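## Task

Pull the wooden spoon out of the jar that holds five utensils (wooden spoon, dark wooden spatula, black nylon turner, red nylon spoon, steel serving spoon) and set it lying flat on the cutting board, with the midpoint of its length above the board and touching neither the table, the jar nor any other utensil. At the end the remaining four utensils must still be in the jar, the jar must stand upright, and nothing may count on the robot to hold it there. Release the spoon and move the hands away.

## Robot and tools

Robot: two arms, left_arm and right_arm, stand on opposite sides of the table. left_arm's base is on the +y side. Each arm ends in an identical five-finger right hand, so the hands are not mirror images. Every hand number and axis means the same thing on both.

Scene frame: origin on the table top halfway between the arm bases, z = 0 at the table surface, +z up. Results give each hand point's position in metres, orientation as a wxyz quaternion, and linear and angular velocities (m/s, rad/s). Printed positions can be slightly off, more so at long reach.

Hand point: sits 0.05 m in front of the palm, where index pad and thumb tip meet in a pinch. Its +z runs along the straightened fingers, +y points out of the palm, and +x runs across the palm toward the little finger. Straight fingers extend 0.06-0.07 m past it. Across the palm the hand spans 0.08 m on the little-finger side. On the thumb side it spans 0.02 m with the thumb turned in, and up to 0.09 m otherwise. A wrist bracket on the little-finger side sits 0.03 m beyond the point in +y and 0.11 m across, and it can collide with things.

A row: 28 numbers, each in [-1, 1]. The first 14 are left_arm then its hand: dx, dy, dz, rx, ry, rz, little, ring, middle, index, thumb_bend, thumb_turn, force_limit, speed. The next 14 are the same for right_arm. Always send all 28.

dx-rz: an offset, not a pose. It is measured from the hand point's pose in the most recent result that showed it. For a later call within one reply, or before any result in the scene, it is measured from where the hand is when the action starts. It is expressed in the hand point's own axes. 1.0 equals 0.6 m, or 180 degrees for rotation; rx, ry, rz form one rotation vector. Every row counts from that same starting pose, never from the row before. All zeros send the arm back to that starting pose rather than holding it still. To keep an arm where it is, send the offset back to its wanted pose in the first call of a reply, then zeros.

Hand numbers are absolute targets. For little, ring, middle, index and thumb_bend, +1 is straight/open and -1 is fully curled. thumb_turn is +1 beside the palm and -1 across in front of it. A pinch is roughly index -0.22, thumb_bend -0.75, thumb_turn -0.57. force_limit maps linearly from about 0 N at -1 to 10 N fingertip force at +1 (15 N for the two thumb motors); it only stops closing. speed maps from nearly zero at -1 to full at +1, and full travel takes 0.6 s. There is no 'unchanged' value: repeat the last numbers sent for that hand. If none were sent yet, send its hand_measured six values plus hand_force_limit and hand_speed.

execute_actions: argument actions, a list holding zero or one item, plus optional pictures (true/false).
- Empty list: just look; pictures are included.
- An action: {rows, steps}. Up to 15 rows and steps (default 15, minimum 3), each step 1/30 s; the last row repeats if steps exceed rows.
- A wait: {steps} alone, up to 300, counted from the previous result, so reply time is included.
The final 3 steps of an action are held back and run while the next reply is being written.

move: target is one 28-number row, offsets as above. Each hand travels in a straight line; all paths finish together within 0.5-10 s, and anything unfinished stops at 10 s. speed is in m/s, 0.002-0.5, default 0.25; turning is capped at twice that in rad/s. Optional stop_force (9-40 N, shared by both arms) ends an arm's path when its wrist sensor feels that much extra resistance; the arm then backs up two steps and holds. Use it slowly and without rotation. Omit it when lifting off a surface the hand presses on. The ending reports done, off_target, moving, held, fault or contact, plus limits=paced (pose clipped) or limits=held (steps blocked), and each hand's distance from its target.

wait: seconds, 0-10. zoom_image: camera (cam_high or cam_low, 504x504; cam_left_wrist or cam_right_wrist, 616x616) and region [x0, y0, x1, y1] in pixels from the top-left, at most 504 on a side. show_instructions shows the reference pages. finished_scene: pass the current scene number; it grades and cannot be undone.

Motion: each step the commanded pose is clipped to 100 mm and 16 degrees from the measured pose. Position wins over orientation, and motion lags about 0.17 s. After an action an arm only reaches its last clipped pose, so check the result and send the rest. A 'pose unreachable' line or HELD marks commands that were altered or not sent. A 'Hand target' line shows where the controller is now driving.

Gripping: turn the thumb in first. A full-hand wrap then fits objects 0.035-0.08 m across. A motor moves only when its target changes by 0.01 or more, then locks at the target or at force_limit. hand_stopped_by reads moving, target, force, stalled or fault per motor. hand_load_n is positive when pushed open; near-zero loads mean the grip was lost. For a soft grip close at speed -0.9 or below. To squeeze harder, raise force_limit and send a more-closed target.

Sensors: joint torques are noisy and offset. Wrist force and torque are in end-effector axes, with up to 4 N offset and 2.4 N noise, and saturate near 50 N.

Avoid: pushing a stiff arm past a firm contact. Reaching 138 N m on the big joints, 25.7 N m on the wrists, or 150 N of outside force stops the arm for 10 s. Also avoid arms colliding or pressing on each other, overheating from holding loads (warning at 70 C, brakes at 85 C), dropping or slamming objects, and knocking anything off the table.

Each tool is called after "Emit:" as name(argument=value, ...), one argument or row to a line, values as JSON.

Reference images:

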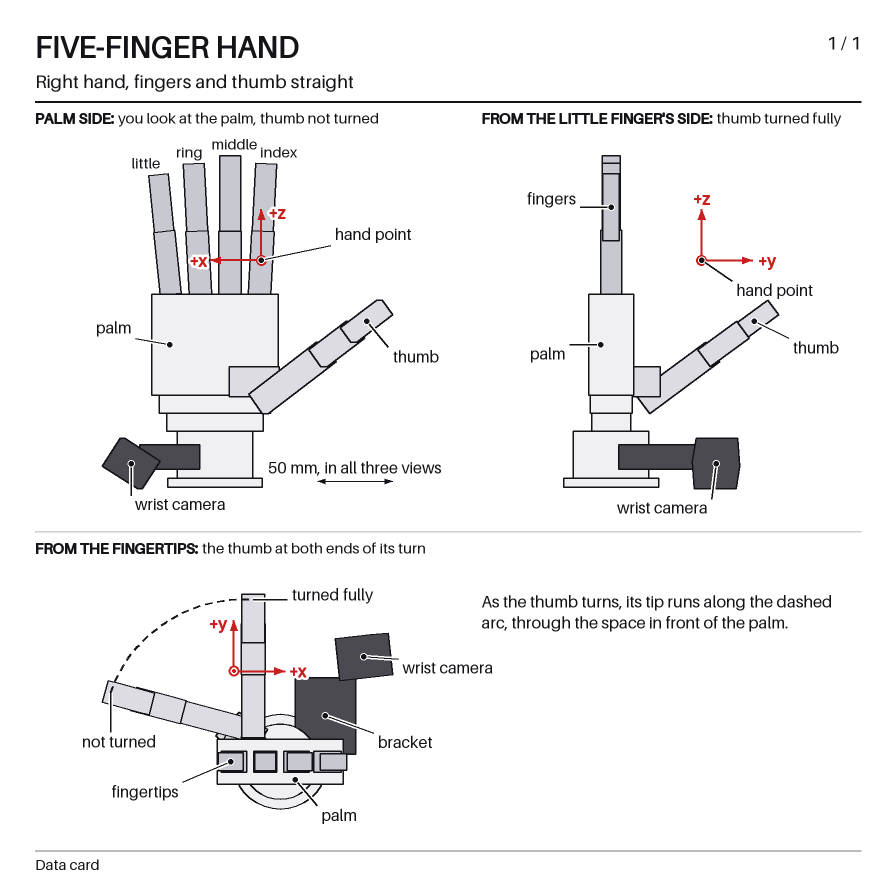

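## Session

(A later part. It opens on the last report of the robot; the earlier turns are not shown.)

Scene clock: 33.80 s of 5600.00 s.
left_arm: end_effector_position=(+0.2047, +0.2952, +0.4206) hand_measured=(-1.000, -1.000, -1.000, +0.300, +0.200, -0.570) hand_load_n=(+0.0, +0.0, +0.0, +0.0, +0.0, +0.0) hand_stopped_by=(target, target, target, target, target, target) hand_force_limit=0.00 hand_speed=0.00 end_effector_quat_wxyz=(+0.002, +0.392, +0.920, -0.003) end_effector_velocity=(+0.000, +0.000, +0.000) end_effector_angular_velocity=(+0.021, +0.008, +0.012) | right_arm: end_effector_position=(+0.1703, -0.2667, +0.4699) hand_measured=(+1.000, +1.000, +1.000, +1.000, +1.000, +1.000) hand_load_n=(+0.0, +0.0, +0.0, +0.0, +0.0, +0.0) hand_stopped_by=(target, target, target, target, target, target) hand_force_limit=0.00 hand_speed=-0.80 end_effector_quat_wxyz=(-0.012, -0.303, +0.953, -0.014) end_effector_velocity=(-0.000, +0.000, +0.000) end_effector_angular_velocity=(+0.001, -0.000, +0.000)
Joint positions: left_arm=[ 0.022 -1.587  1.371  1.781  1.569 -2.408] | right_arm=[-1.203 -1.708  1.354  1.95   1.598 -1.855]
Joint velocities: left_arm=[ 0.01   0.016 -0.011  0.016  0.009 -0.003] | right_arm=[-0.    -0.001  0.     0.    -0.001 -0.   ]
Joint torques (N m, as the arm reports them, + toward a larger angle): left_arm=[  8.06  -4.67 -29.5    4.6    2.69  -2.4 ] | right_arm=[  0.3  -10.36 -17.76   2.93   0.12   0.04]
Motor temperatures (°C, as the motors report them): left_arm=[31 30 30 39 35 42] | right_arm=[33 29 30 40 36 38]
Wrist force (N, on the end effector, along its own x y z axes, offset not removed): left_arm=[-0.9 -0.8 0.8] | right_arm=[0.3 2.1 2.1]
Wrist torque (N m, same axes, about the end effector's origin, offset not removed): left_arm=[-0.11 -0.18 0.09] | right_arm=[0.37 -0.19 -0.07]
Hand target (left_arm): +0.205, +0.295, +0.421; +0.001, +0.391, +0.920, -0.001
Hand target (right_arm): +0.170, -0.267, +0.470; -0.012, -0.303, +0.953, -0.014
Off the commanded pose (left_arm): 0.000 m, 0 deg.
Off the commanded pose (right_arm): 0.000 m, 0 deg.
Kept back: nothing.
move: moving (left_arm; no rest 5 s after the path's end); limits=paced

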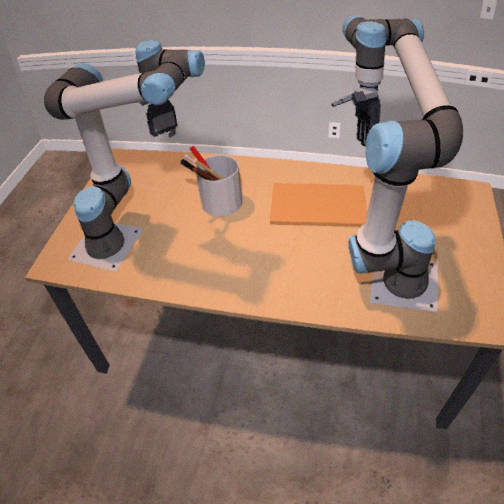

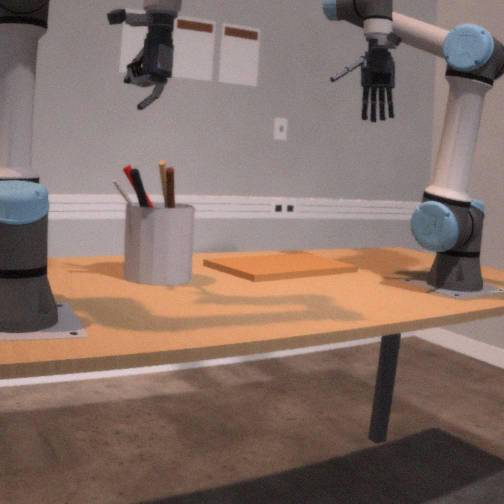

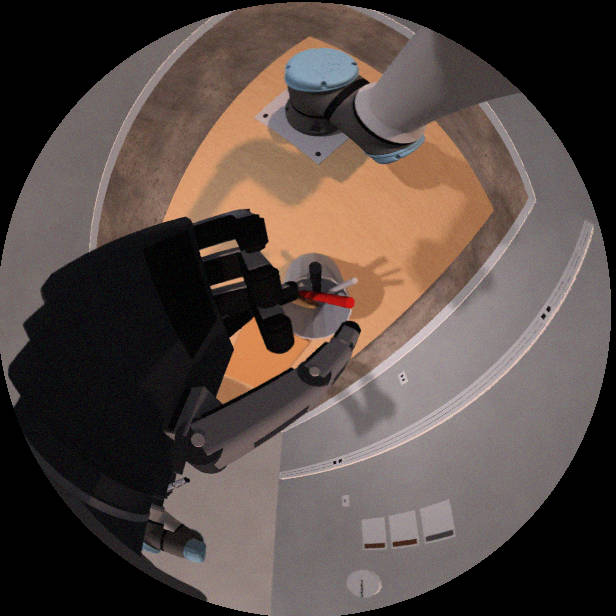

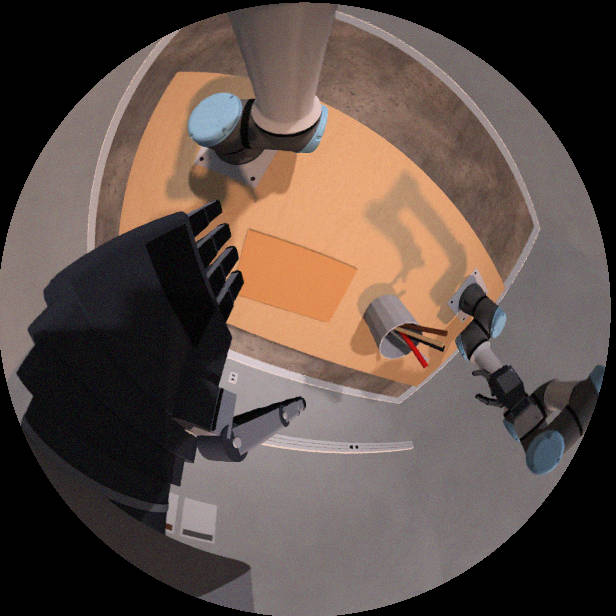

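Emit:
move(
  target=[-0.015,-0.212,0.067,-0.2,-0.47,-0.2,-1,-1,-1,0.3,0.2,-0.57,0,0,0,0,0,0,0,0,1,1,1,1,1,1,0,-0.8],
)

Scene clock: 38.10 s of 5600.00 s.
left_arm: end_effector_position=(+0.1194, +0.2001, +0.3805) hand_measured=(-1.000, -1.000, -1.000, +0.300, +0.200, -0.570) hand_load_n=(+0.0, +0.0, +0.0, +0.0, +0.0, +0.0) hand_stopped_by=(target, target, target, target, target, target) hand_force_limit=0.00 hand_speed=0.00 end_effector_quat_wxyz=(-0.706, +0.000, -0.708, +0.002) end_effector_velocity=(-0.000, -0.000, +0.000) end_effector_angular_velocity=(-0.010, -0.014, +0.008) | right_arm: end_effector_position=(+0.1703, -0.2667, +0.4699) hand_measured=(+1.000, +1.000, +1.000, +1.000, +1.000, +1.000) hand_load_n=(+0.0, +0.0, +0.0, +0.0, +0.0, +0.0) hand_stopped_by=(target, target, target, target, target, target) hand_force_limit=0.00 hand_speed=-0.80 end_effector_quat_wxyz=(-0.012, -0.303, +0.953, -0.014) end_effector_velocity=(+0.000, -0.000, -0.000) end_effector_angular_velocity=(-0.001, -0.000, -0.002)
Joint positions: left_arm=[-0.564 -1.143  2.007  2.272  0.656 -4.71 ] | right_arm=[-1.203 -1.708  1.354  1.95   1.598 -1.855]
Joint velocities: left_arm=[ 0.004  0.005  0.002  0.015  0.004 -0.028] | right_arm=[-0.001 -0.     0.    -0.     0.001  0.001]
Joint torques (N m, as the arm reports them, + toward a larger angle): left_arm=[  5.56 -19.84  -6.82   3.34   2.54  -2.22] | right_arm=[  1.49 -10.43 -17.37   2.82   0.17   0.02]
Motor temperatures (°C, as the motors report them): left_arm=[31 30 30 39 35 42] | right_arm=[33 29 30 40 36 38]
Wrist force (N, on the end effector, along its own x y z axes, offset not removed): left_arm=[-0.5 -1.0 0.1] | right_arm=[1.1 2.0 2.1]
Wrist torque (N m, same axes, about the end effector's origin, offset not removed): left_arm=[-0.08 -0.18 0.00] | right_arm=[0.38 -0.43 0.03]
Hand target (left_arm): +0.119, +0.200, +0.381; +0.706, -0.001, +0.708, -0.002
Hand target (right_arm): +0.170, -0.267, +0.470; -0.012, -0.303, +0.953, -0.014
Off the commanded pose (left_arm): 0.000 m, 0 deg.
Off the commanded pose (right_arm): 0.000 m, 0 deg.
Kept back: nothing.
move: done

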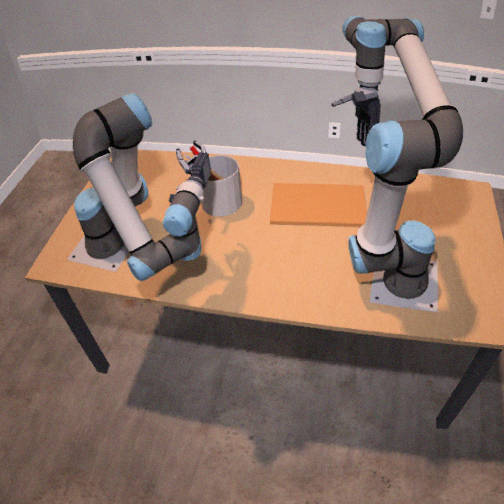

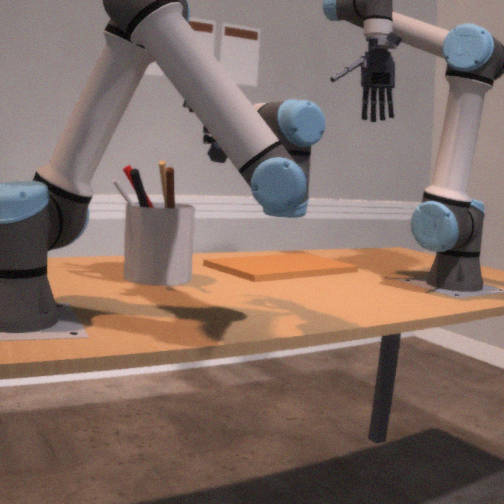

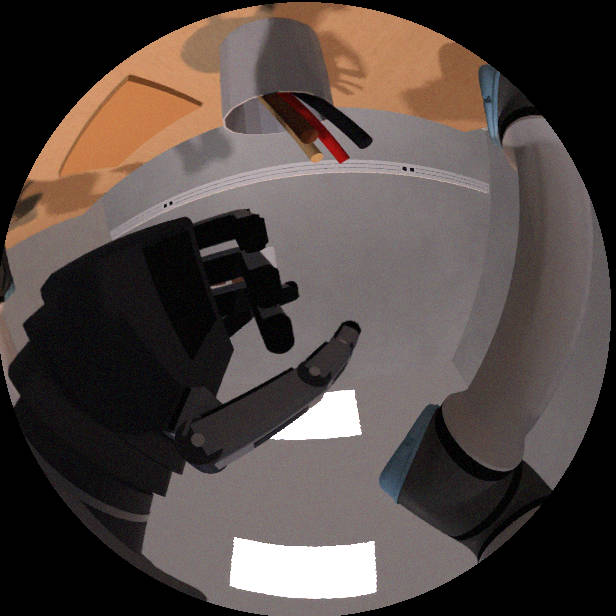

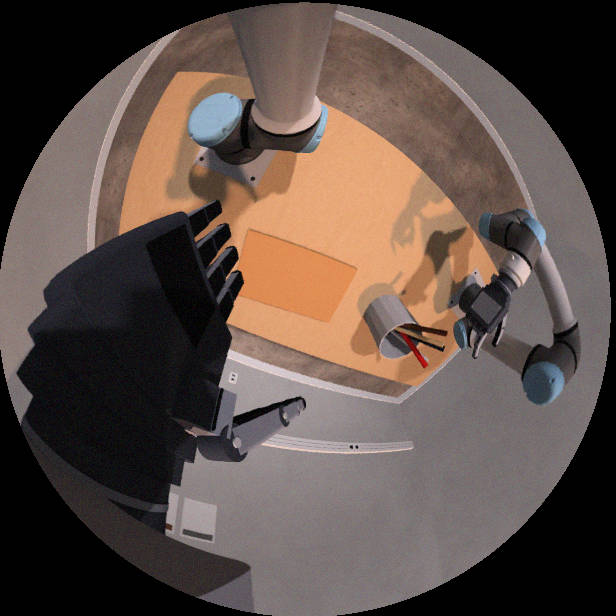

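Emit:
move(
  target=[0.13,0,0.08,0,0,0,-1,-1,-1,0.3,0.2,-0.57,0,0,0,0,0,0,0,0,1,1,1,1,1,1,0,-0.8],
  speed=0.12,
)

Scene clock: 39.70 s of 5600.00 s.
left_arm: end_effector_position=(+0.1669, +0.1998, +0.3027) hand_measured=(-1.000, -1.000, -1.000, +0.300, +0.200, -0.570) hand_load_n=(+0.0, +0.0, +0.0, +0.0, +0.0, +0.0) hand_stopped_by=(target, target, target, target, target, target) hand_force_limit=0.00 hand_speed=0.00 end_effector_quat_wxyz=(-0.706, +0.000, -0.708, +0.002) end_effector_velocity=(+0.001, -0.000, -0.003) end_effector_angular_velocity=(+0.002, -0.001, +0.002) | right_arm: end_effector_position=(+0.1703, -0.2667, +0.4699) hand_measured=(+1.000, +1.000, +1.000, +1.000, +1.000, +1.000) hand_load_n=(+0.0, +0.0, +0.0, +0.0, +0.0, +0.0) hand_stopped_by=(target, target, target, target, target, target) hand_force_limit=0.00 hand_speed=-0.80 end_effector_quat_wxyz=(-0.012, -0.303, +0.953, -0.014) end_effector_velocity=(+0.000, -0.001, -0.000) end_effector_angular_velocity=(-0.002, -0.001, -0.001)
Joint positions: left_arm=[-0.471 -0.995  2.075  2.055  0.563 -4.71 ] | right_arm=[-1.203 -1.708  1.354  1.95   1.598 -1.855]
Joint velocities: left_arm=[ 0.004  0.009 -0.    -0.006 -0.003 -0.   ] | right_arm=[-0.001  0.    -0.     0.     0.002  0.001]
Joint torques (N m, as the arm reports them, + toward a larger angle): left_arm=[  8.06 -20.5   -2.24  -1.57  -2.16   2.53] | right_arm=[ -0.15  -9.93 -17.89   2.88   0.17   0.04]
Motor temperatures (°C, as the motors report them): left_arm=[31 30 30 39 35 42] | right_arm=[33 29 30 40 36 38]
Wrist force (N, on the end effector, along its own x y z axes, offset not removed): left_arm=[-0.7 -0.5 1.3] | right_arm=[0.2 1.2 1.7]
Wrist torque (N m, same axes, about the end effector's origin, offset not removed): left_arm=[-0.11 -0.21 -0.02] | right_arm=[0.10 -0.14 0.12]
Hand target (left_arm): +0.167, +0.200, +0.302; +0.706, -0.000, +0.708, -0.002
Hand target (right_arm): +0.170, -0.267, +0.470; -0.012, -0.303, +0.953, -0.014
Off the commanded pose (left_arm): 0.000 m, 0 deg.
Off the commanded pose (right_arm): 0.000 m, 0 deg.
Kept back: nothing.
move: done

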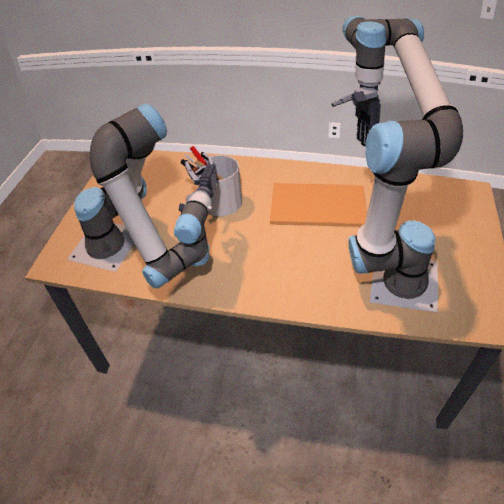

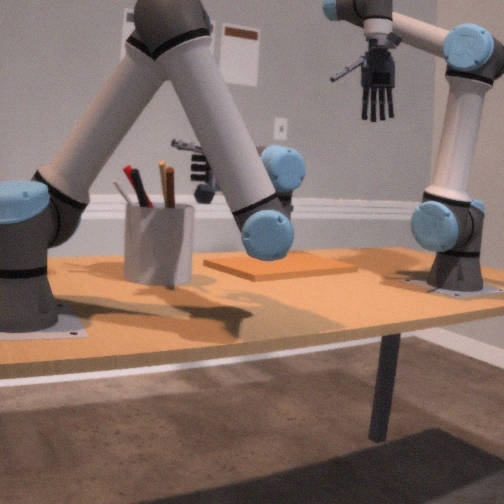

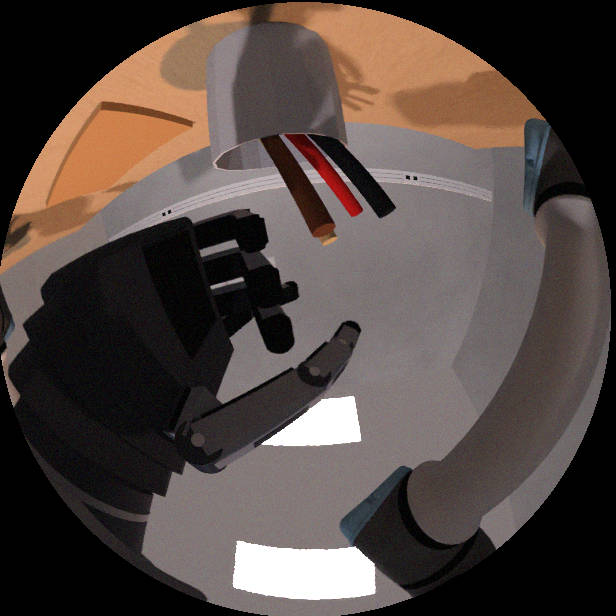

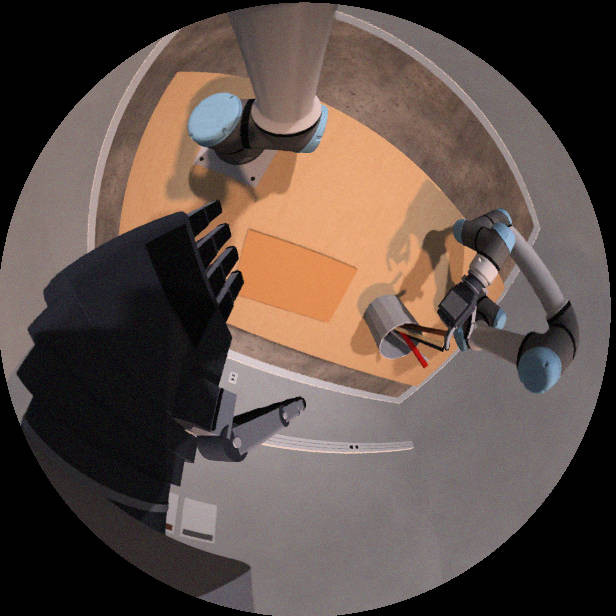

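Emit:
move(
  target=[0,0.015,0.06,0,0,0,-1,-1,-1,0.3,0.2,-0.57,0,0,0,0,0,0,0,0,1,1,1,1,1,1,0,-0.8],
  speed=0.08,
)

Emit:
zoom_image(
  camera="cam_low",
  region=[90, 100, 250, 260],
)

Scene clock: 40.90 s of 5600.00 s.
left_arm: end_effector_position=(+0.2025, +0.2087, +0.3026) hand_measured=(-1.000, -1.000, -1.000, +0.300, +0.200, -0.570) hand_load_n=(+0.0, +0.0, +0.0, +0.0, +0.0, +0.0) hand_stopped_by=(target, target, target, target, target, target) hand_force_limit=0.00 hand_speed=0.00 end_effector_quat_wxyz=(-0.706, +0.001, -0.708, +0.002) end_effector_velocity=(+0.003, +0.001, -0.000) end_effector_angular_velocity=(-0.001, +0.001, +0.001) | right_arm: end_effector_position=(+0.1703, -0.2667, +0.4699) hand_measured=(+1.000, +1.000, +1.000, +1.000, +1.000, +1.000) hand_load_n=(+0.0, +0.0, +0.0, +0.0, +0.0, +0.0) hand_stopped_by=(target, target, target, target, target, target) hand_force_limit=0.00 hand_speed=-0.80 end_effector_quat_wxyz=(-0.012, -0.303, +0.953, -0.014) end_effector_velocity=(+0.000, -0.000, +0.000) end_effector_angular_velocity=(+0.001, +0.000, +0.000)
Joint positions: left_arm=[-0.407 -1.017  2.123  2.027  0.499 -4.709] | right_arm=[-1.203 -1.708  1.354  1.95   1.598 -1.855]
Joint velocities: left_arm=[ 0.007 -0.001  0.003 -0.003 -0.006  0.001] | right_arm=[-0.001 -0.     0.     0.    -0.001 -0.002]
Joint torques (N m, as the arm reports them, + toward a larger angle): left_arm=[  7.64 -45.87  -1.65  -2.07  -2.22   2.55] | right_arm=[  0.46 -10.23 -16.93   2.96   0.25  -0.05]
Motor temperatures (°C, as the motors report them): left_arm=[31 30 30 39 35 42] | right_arm=[33 29 30 40 36 38]
Wrist force (N, on the end effector, along its own x y z axes, offset not removed): left_arm=[0.9 -0.9 0.7] | right_arm=[0.7 1.6 2.9]
Wrist torque (N m, same axes, about the end effector's origin, offset not removed): left_arm=[-0.16 -0.38 0.11] | right_arm=[0.15 -0.30 0.11]
Hand target (left_arm): +0.203, +0.209, +0.303; +0.706, -0.001, +0.708, -0.002
Hand target (right_arm): +0.170, -0.267, +0.470; -0.012, -0.303, +0.953, -0.014
Off the commanded pose (left_arm): 0.000 m, 0 deg.
Off the commanded pose (right_arm): 0.000 m, 0 deg.
Kept back: nothing.
move: done

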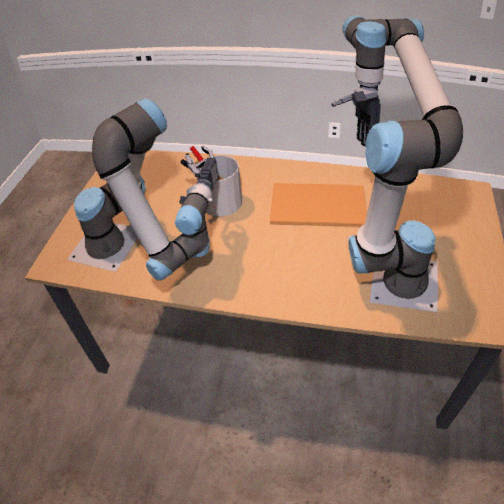

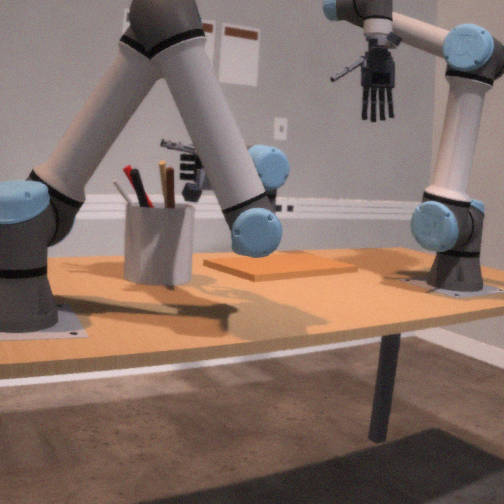

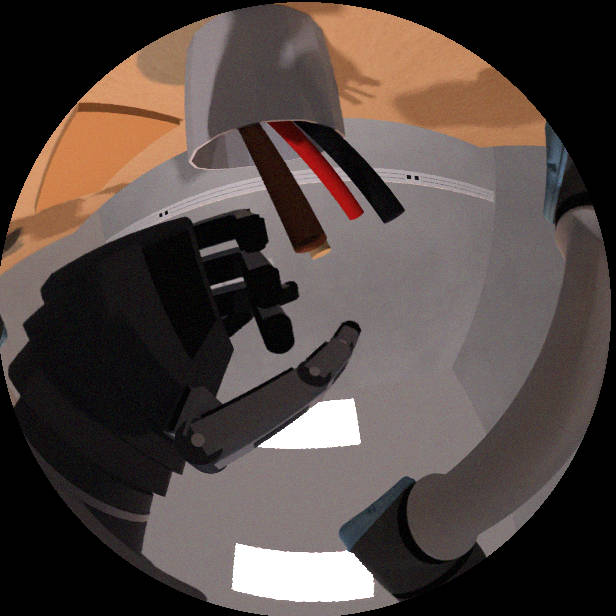

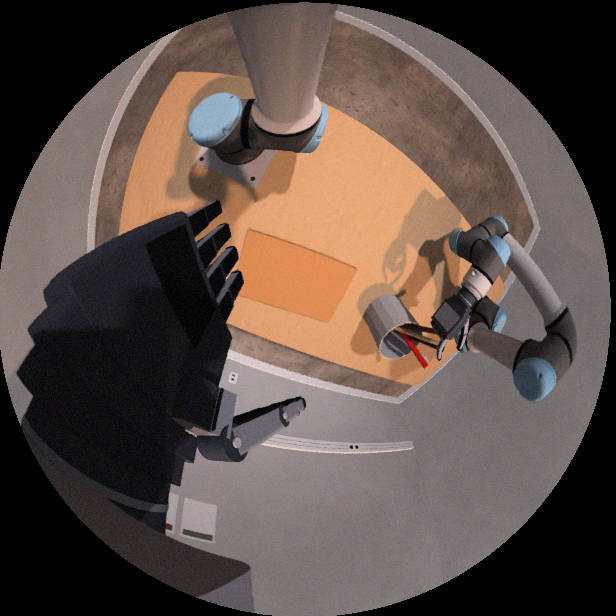

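Region (90, 100, 250, 260) of cam_low's 504x504 image, scaled by 3.150, with more detail than that image has.

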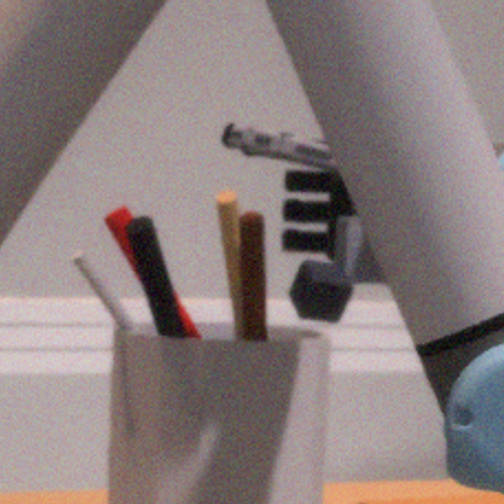

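Emit:
move(
  target=[0.04,0,0.03,0,0,0,-1,-1,-1,0.4,0.3,-0.57,0,0,0,0,0,0,0,0,1,1,1,1,1,1,0,-0.8],
  speed=0.06,
)

Emit:
zoom_image(
  camera="cam_low",
  region=[90, 100, 250, 260],
)

Emit:
zoom_image(
  camera="cam_high",
  region=[150, 110, 270, 230],
)

Scene clock: 42.10 s of 5600.00 s.
left_arm: end_effector_position=(+0.2202, +0.2087, +0.2789) hand_measured=(-1.000, -1.000, -1.000, +0.400, +0.300, -0.570) hand_load_n=(+0.0, +0.0, +0.0, +0.0, +0.0, +0.0) hand_stopped_by=(target, target, target, target, target, target) hand_force_limit=0.00 hand_speed=0.00 end_effector_quat_wxyz=(-0.706, +0.001, -0.708, +0.002) end_effector_velocity=(+0.002, -0.000, -0.002) end_effector_angular_velocity=(-0.001, +0.001, -0.001) | right_arm: end_effector_position=(+0.1703, -0.2667, +0.4699) hand_measured=(+1.000, +1.000, +1.000, +1.000, +1.000, +1.000) hand_load_n=(+0.0, +0.0, +0.0, +0.0, +0.0, +0.0) hand_stopped_by=(target, target, target, target, target, target) hand_force_limit=0.00 hand_speed=-0.80 end_effector_quat_wxyz=(-0.012, -0.303, +0.953, -0.014) end_effector_velocity=(+0.000, -0.000, -0.000) end_effector_angular_velocity=(-0.000, +0.000, -0.001)
Joint positions: left_arm=[-0.367 -0.96   2.131  1.963  0.459 -4.709] | right_arm=[-1.203 -1.708  1.354  1.95   1.598 -1.855]
Joint velocities: left_arm=[ 0.004  0.005 -0.    -0.006 -0.004  0.   ] | right_arm=[-0.001  0.     0.    -0.     0.    -0.001]
Joint torques (N m, as the arm reports them, + toward a larger angle): left_arm=[  8.41 -21.22  -3.47  -1.95  -1.91   2.42] | right_arm=[  0.69 -10.14 -17.45   2.82   0.11   0.04]
Motor temperatures (°C, as the motors report them): left_arm=[31 30 30 39 35 42] | right_arm=[33 29 30 40 36 38]
Wrist force (N, on the end effector, along its own x y z axes, offset not removed): left_arm=[0.9 -1.4 1.7] | right_arm=[1.2 2.2 3.4]
Wrist torque (N m, same axes, about the end effector's origin, offset not removed): left_arm=[-0.22 -0.52 0.09] | right_arm=[0.28 -0.45 0.03]
Hand target (left_arm): +0.220, +0.209, +0.279; +0.706, -0.001, +0.708, -0.002
Hand target (right_arm): +0.170, -0.267, +0.470; -0.012, -0.303, +0.953, -0.014
Off the commanded pose (left_arm): 0.000 m, 0 deg.
Off the commanded pose (right_arm): 0.000 m, 0 deg.
Kept back: nothing.
move: done

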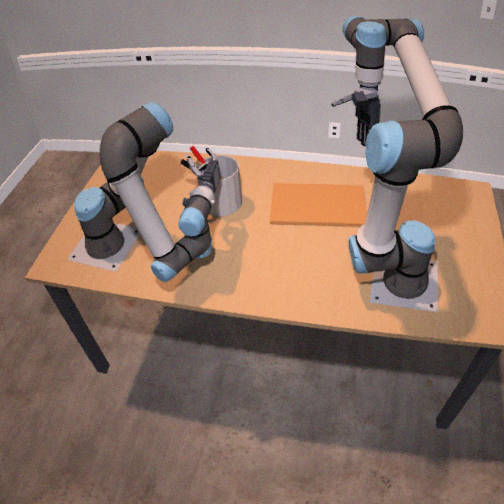

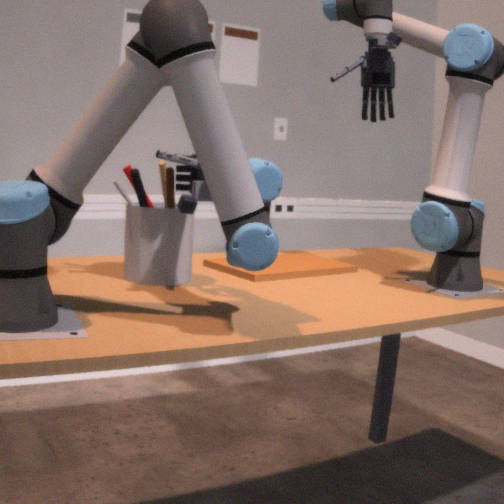

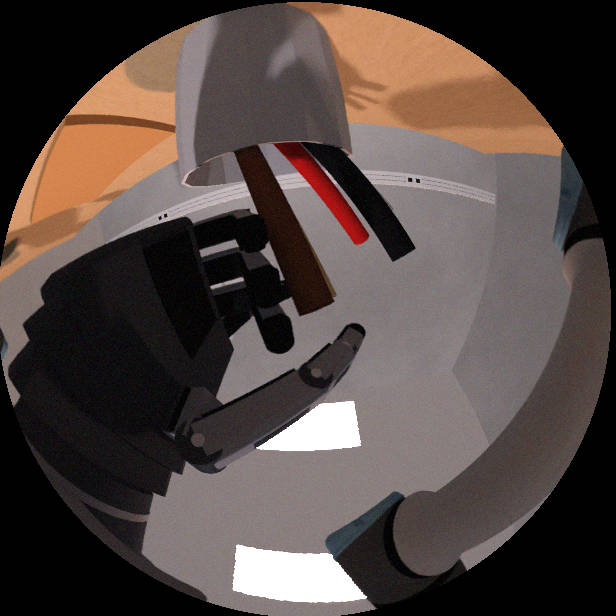

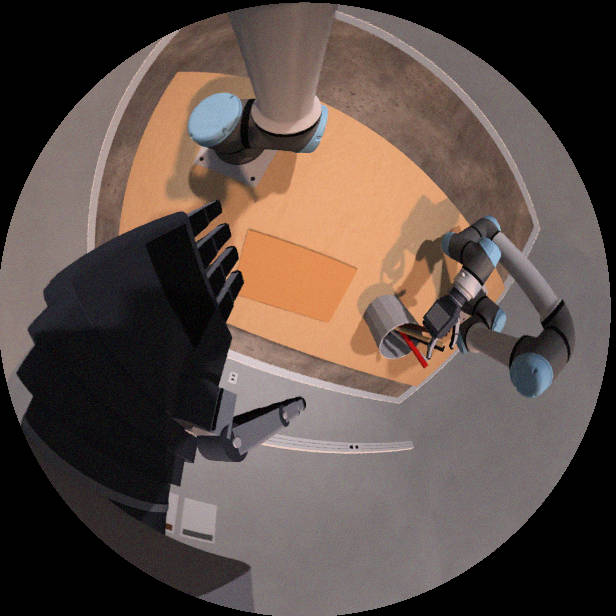

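Region (90, 100, 250, 260) of cam_low's 504x504 image, scaled by 3.150, with more detail than that image has.

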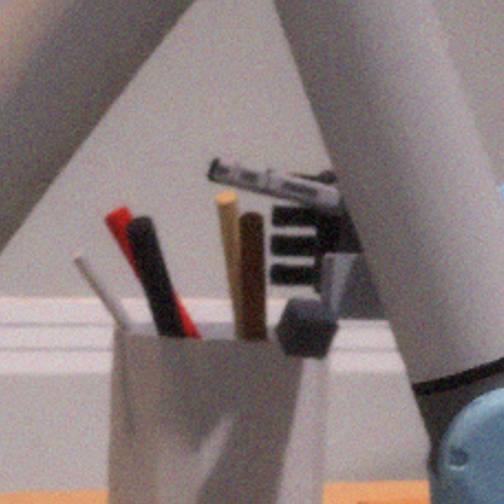

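Region (150, 110, 270, 230) of cam_high's 504x504 image, scaled by 4.200, with more detail than that image has.

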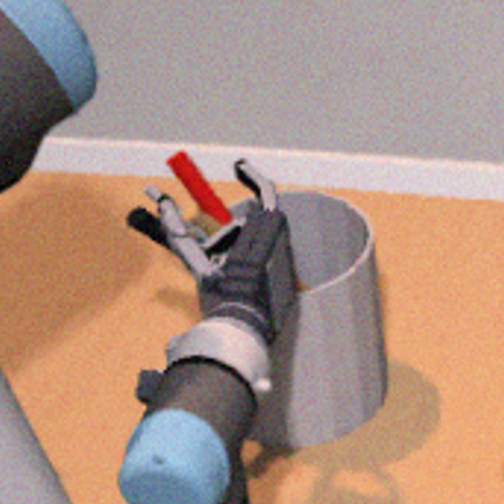

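Emit:
move(
  target=[0.03,0,0,0,0,0,-1,-1,-1,0.4,0.3,-0.57,0,0,0,0,0,0,0,0,1,1,1,1,1,1,0,-0.8],
  speed=0.03,
)

Emit:
move(
  target=[0,0,0,0,0,0,-1,-1,-1,-0.4,-0.85,-0.57,0.5,-0.6,0,0,0,0,0,0,1,1,1,1,1,1,0,-0.8],
)

Emit:
zoom_image(
  camera="cam_low",
  region=[90, 100, 250, 260],
)

Scene clock: 43.33 s of 5600.00 s.
left_arm: end_effector_position=(+0.2202, +0.2086, +0.2612) hand_measured=(-1.000, -1.000, -1.000, +0.400, +0.300, -0.570) hand_load_n=(+0.0, +0.0, +0.0, +0.0, +0.0, +0.0) hand_stopped_by=(target, target, target, target, target, target) hand_force_limit=0.00 hand_speed=0.00 end_effector_quat_wxyz=(-0.706, +0.001, -0.708, +0.002) end_effector_velocity=(+0.000, +0.001, -0.002) end_effector_angular_velocity=(-0.001, +0.001, +0.001) | right_arm: end_effector_position=(+0.1703, -0.2667, +0.4699) hand_measured=(+1.000, +1.000, +1.000, +1.000, +1.000, +1.000) hand_load_n=(+0.0, +0.0, +0.0, +0.0, +0.0, +0.0) hand_stopped_by=(target, target, target, target, target, target) hand_force_limit=0.00 hand_speed=-0.80 end_effector_quat_wxyz=(-0.012, -0.303, +0.953, -0.014) end_effector_velocity=(+0.000, -0.000, -0.000) end_effector_angular_velocity=(-0.001, +0.000, +0.000)
Joint positions: left_arm=[-0.367 -0.914  2.128  1.92   0.459 -4.709] | right_arm=[-1.203 -1.708  1.354  1.95   1.598 -1.855]
Joint velocities: left_arm=[ 0.     0.005 -0.    -0.007  0.001  0.001] | right_arm=[ 0.     0.001 -0.     0.     0.001  0.   ]
Joint torques (N m, as the arm reports them, + toward a larger angle): left_arm=[ -7.39 -21.08 -15.81  -2.27   2.34  -2.14] | right_arm=[ -0.13  -9.47 -17.52   2.84   0.03   0.12]
Motor temperatures (°C, as the motors report them): left_arm=[31 30 30 39 35 42] | right_arm=[33 29 30 40 36 38]
Wrist force (N, on the end effector, along its own x y z axes, offset not removed): left_arm=[0.5 -1.4 1.4] | right_arm=[-0.8 3.2 1.6]
Wrist torque (N m, same axes, about the end effector's origin, offset not removed): left_arm=[-0.25 -0.42 0.06] | right_arm=[0.55 -0.05 -0.01]
Hand target (left_arm): +0.220, +0.209, +0.261; +0.706, -0.001, +0.708, -0.002
Hand target (right_arm): +0.170, -0.267, +0.470; -0.012, -0.303, +0.953, -0.014
Off the commanded pose (left_arm): 0.000 m, 0 deg.
Off the commanded pose (right_arm): 0.000 m, 0 deg.
Kept back: nothing.
move: done

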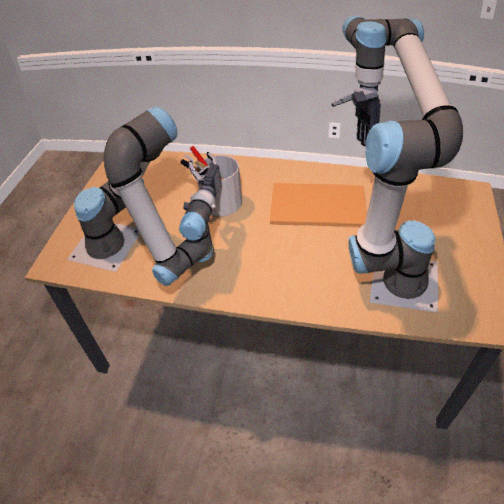

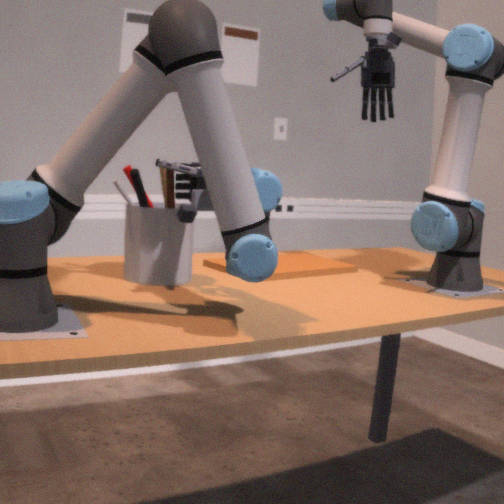

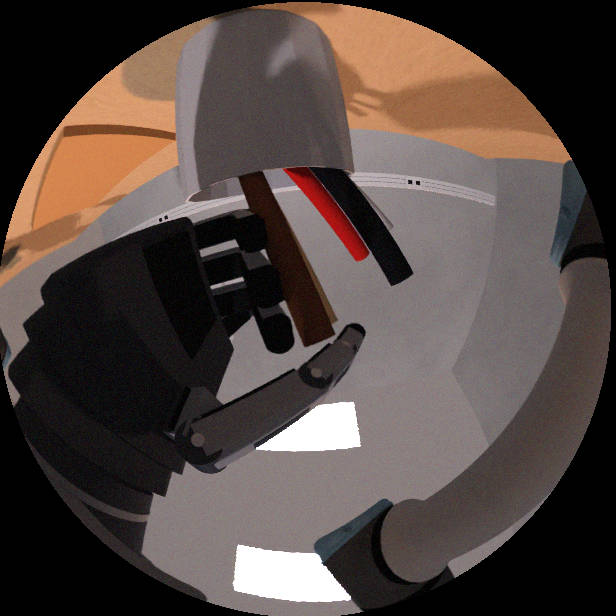

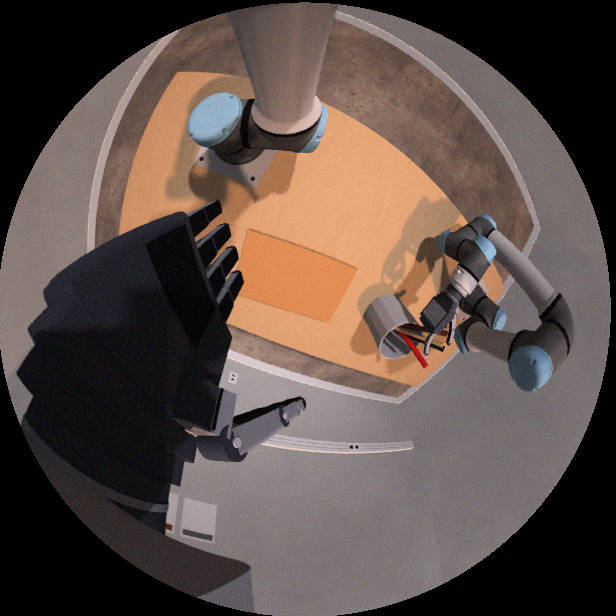

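Scene clock: 45.00 s of 5600.00 s.
left_arm: end_effector_position=(+0.2202, +0.2086, +0.2612) hand_measured=(-1.000, -1.000, -1.000, -0.398, -0.256, -0.570) hand_load_n=(+0.0, +0.0, +0.0, +8.0, +11.5, +2.0) hand_stopped_by=(target, target, target, force, force, target) hand_force_limit=0.50 hand_speed=-0.60 end_effector_quat_wxyz=(-0.706, +0.001, -0.708, +0.002) end_effector_velocity=(-0.001, -0.000, -0.000) end_effector_angular_velocity=(-0.003, +0.000, -0.001) | right_arm: end_effector_position=(+0.1703, -0.2667, +0.4699) hand_measured=(+1.000, +1.000, +1.000, +1.000, +1.000, +1.000) hand_load_n=(+0.0, +0.0, +0.0, +0.0, +0.0, +0.0) hand_stopped_by=(target, target, target, target, target, target) hand_force_limit=0.00 hand_speed=-0.80 end_effector_quat_wxyz=(-0.012, -0.303, +0.953, -0.014) end_effector_velocity=(-0.000, +0.000, +0.000) end_effector_angular_velocity=(+0.001, -0.001, -0.001)
Joint positions: left_arm=[-0.367 -0.914  2.128  1.92   0.459 -4.709] | right_arm=[-1.203 -1.708  1.354  1.95   1.598 -1.855]
Joint velocities: left_arm=[-0.002 -0.    -0.    -0.     0.001 -0.002] | right_arm=[ 0.001 -0.001 -0.    -0.    -0.001  0.001]
Joint torques (N m, as the arm reports them, + toward a larger angle): left_arm=[ -5.07 -46.61   0.11   2.09   0.07  -1.95] | right_arm=[  0.49 -10.89 -17.64   2.98  -0.07   0.12]
Motor temperatures (°C, as the motors report them): left_arm=[31 30 30 39 35 42] | right_arm=[33 29 30 40 36 38]
Wrist force (N, on the end effector, along its own x y z axes, offset not removed): left_arm=[-0.2 -2.1 1.0] | right_arm=[0.4 1.6 2.4]
Wrist torque (N m, same axes, about the end effector's origin, offset not removed): left_arm=[-0.31 -0.40 0.01] | right_arm=[0.16 -0.39 0.03]
Hand target (left_arm): +0.220, +0.209, +0.261; +0.706, -0.001, +0.708, -0.002
Hand target (right_arm): +0.170, -0.267, +0.470; -0.012, -0.303, +0.953, -0.014
Off the commanded pose (left_arm): 0.000 m, 0 deg.
Off the commanded pose (right_arm): 0.000 m, 0 deg.
Kept back: nothing.
move: done

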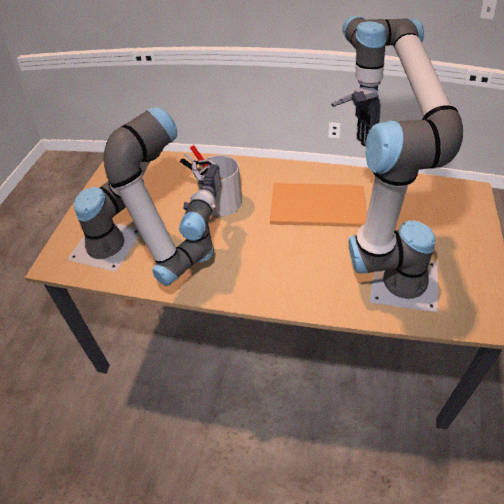

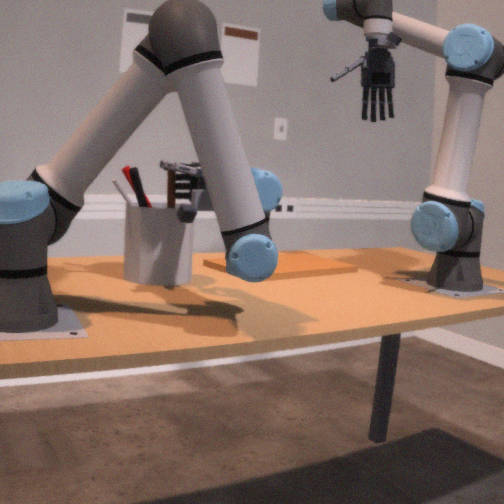

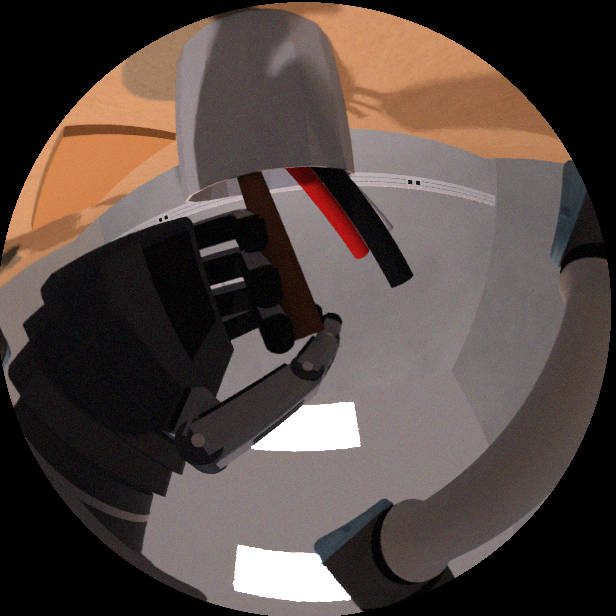

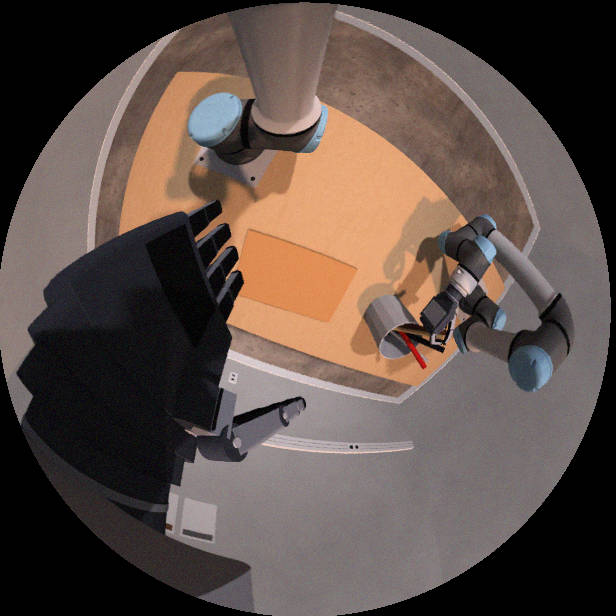

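Region (90, 100, 250, 260) of cam_low's 504x504 image, scaled by 3.150, with more detail than that image has.

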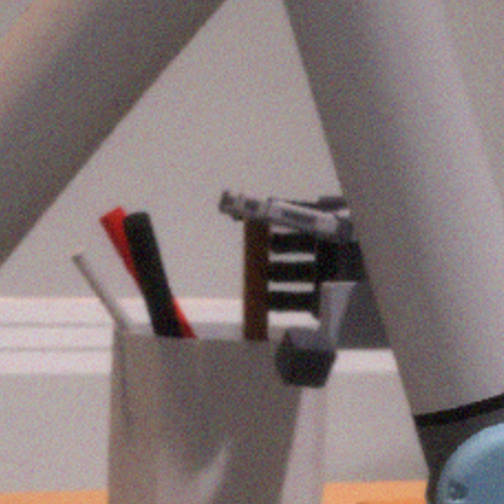

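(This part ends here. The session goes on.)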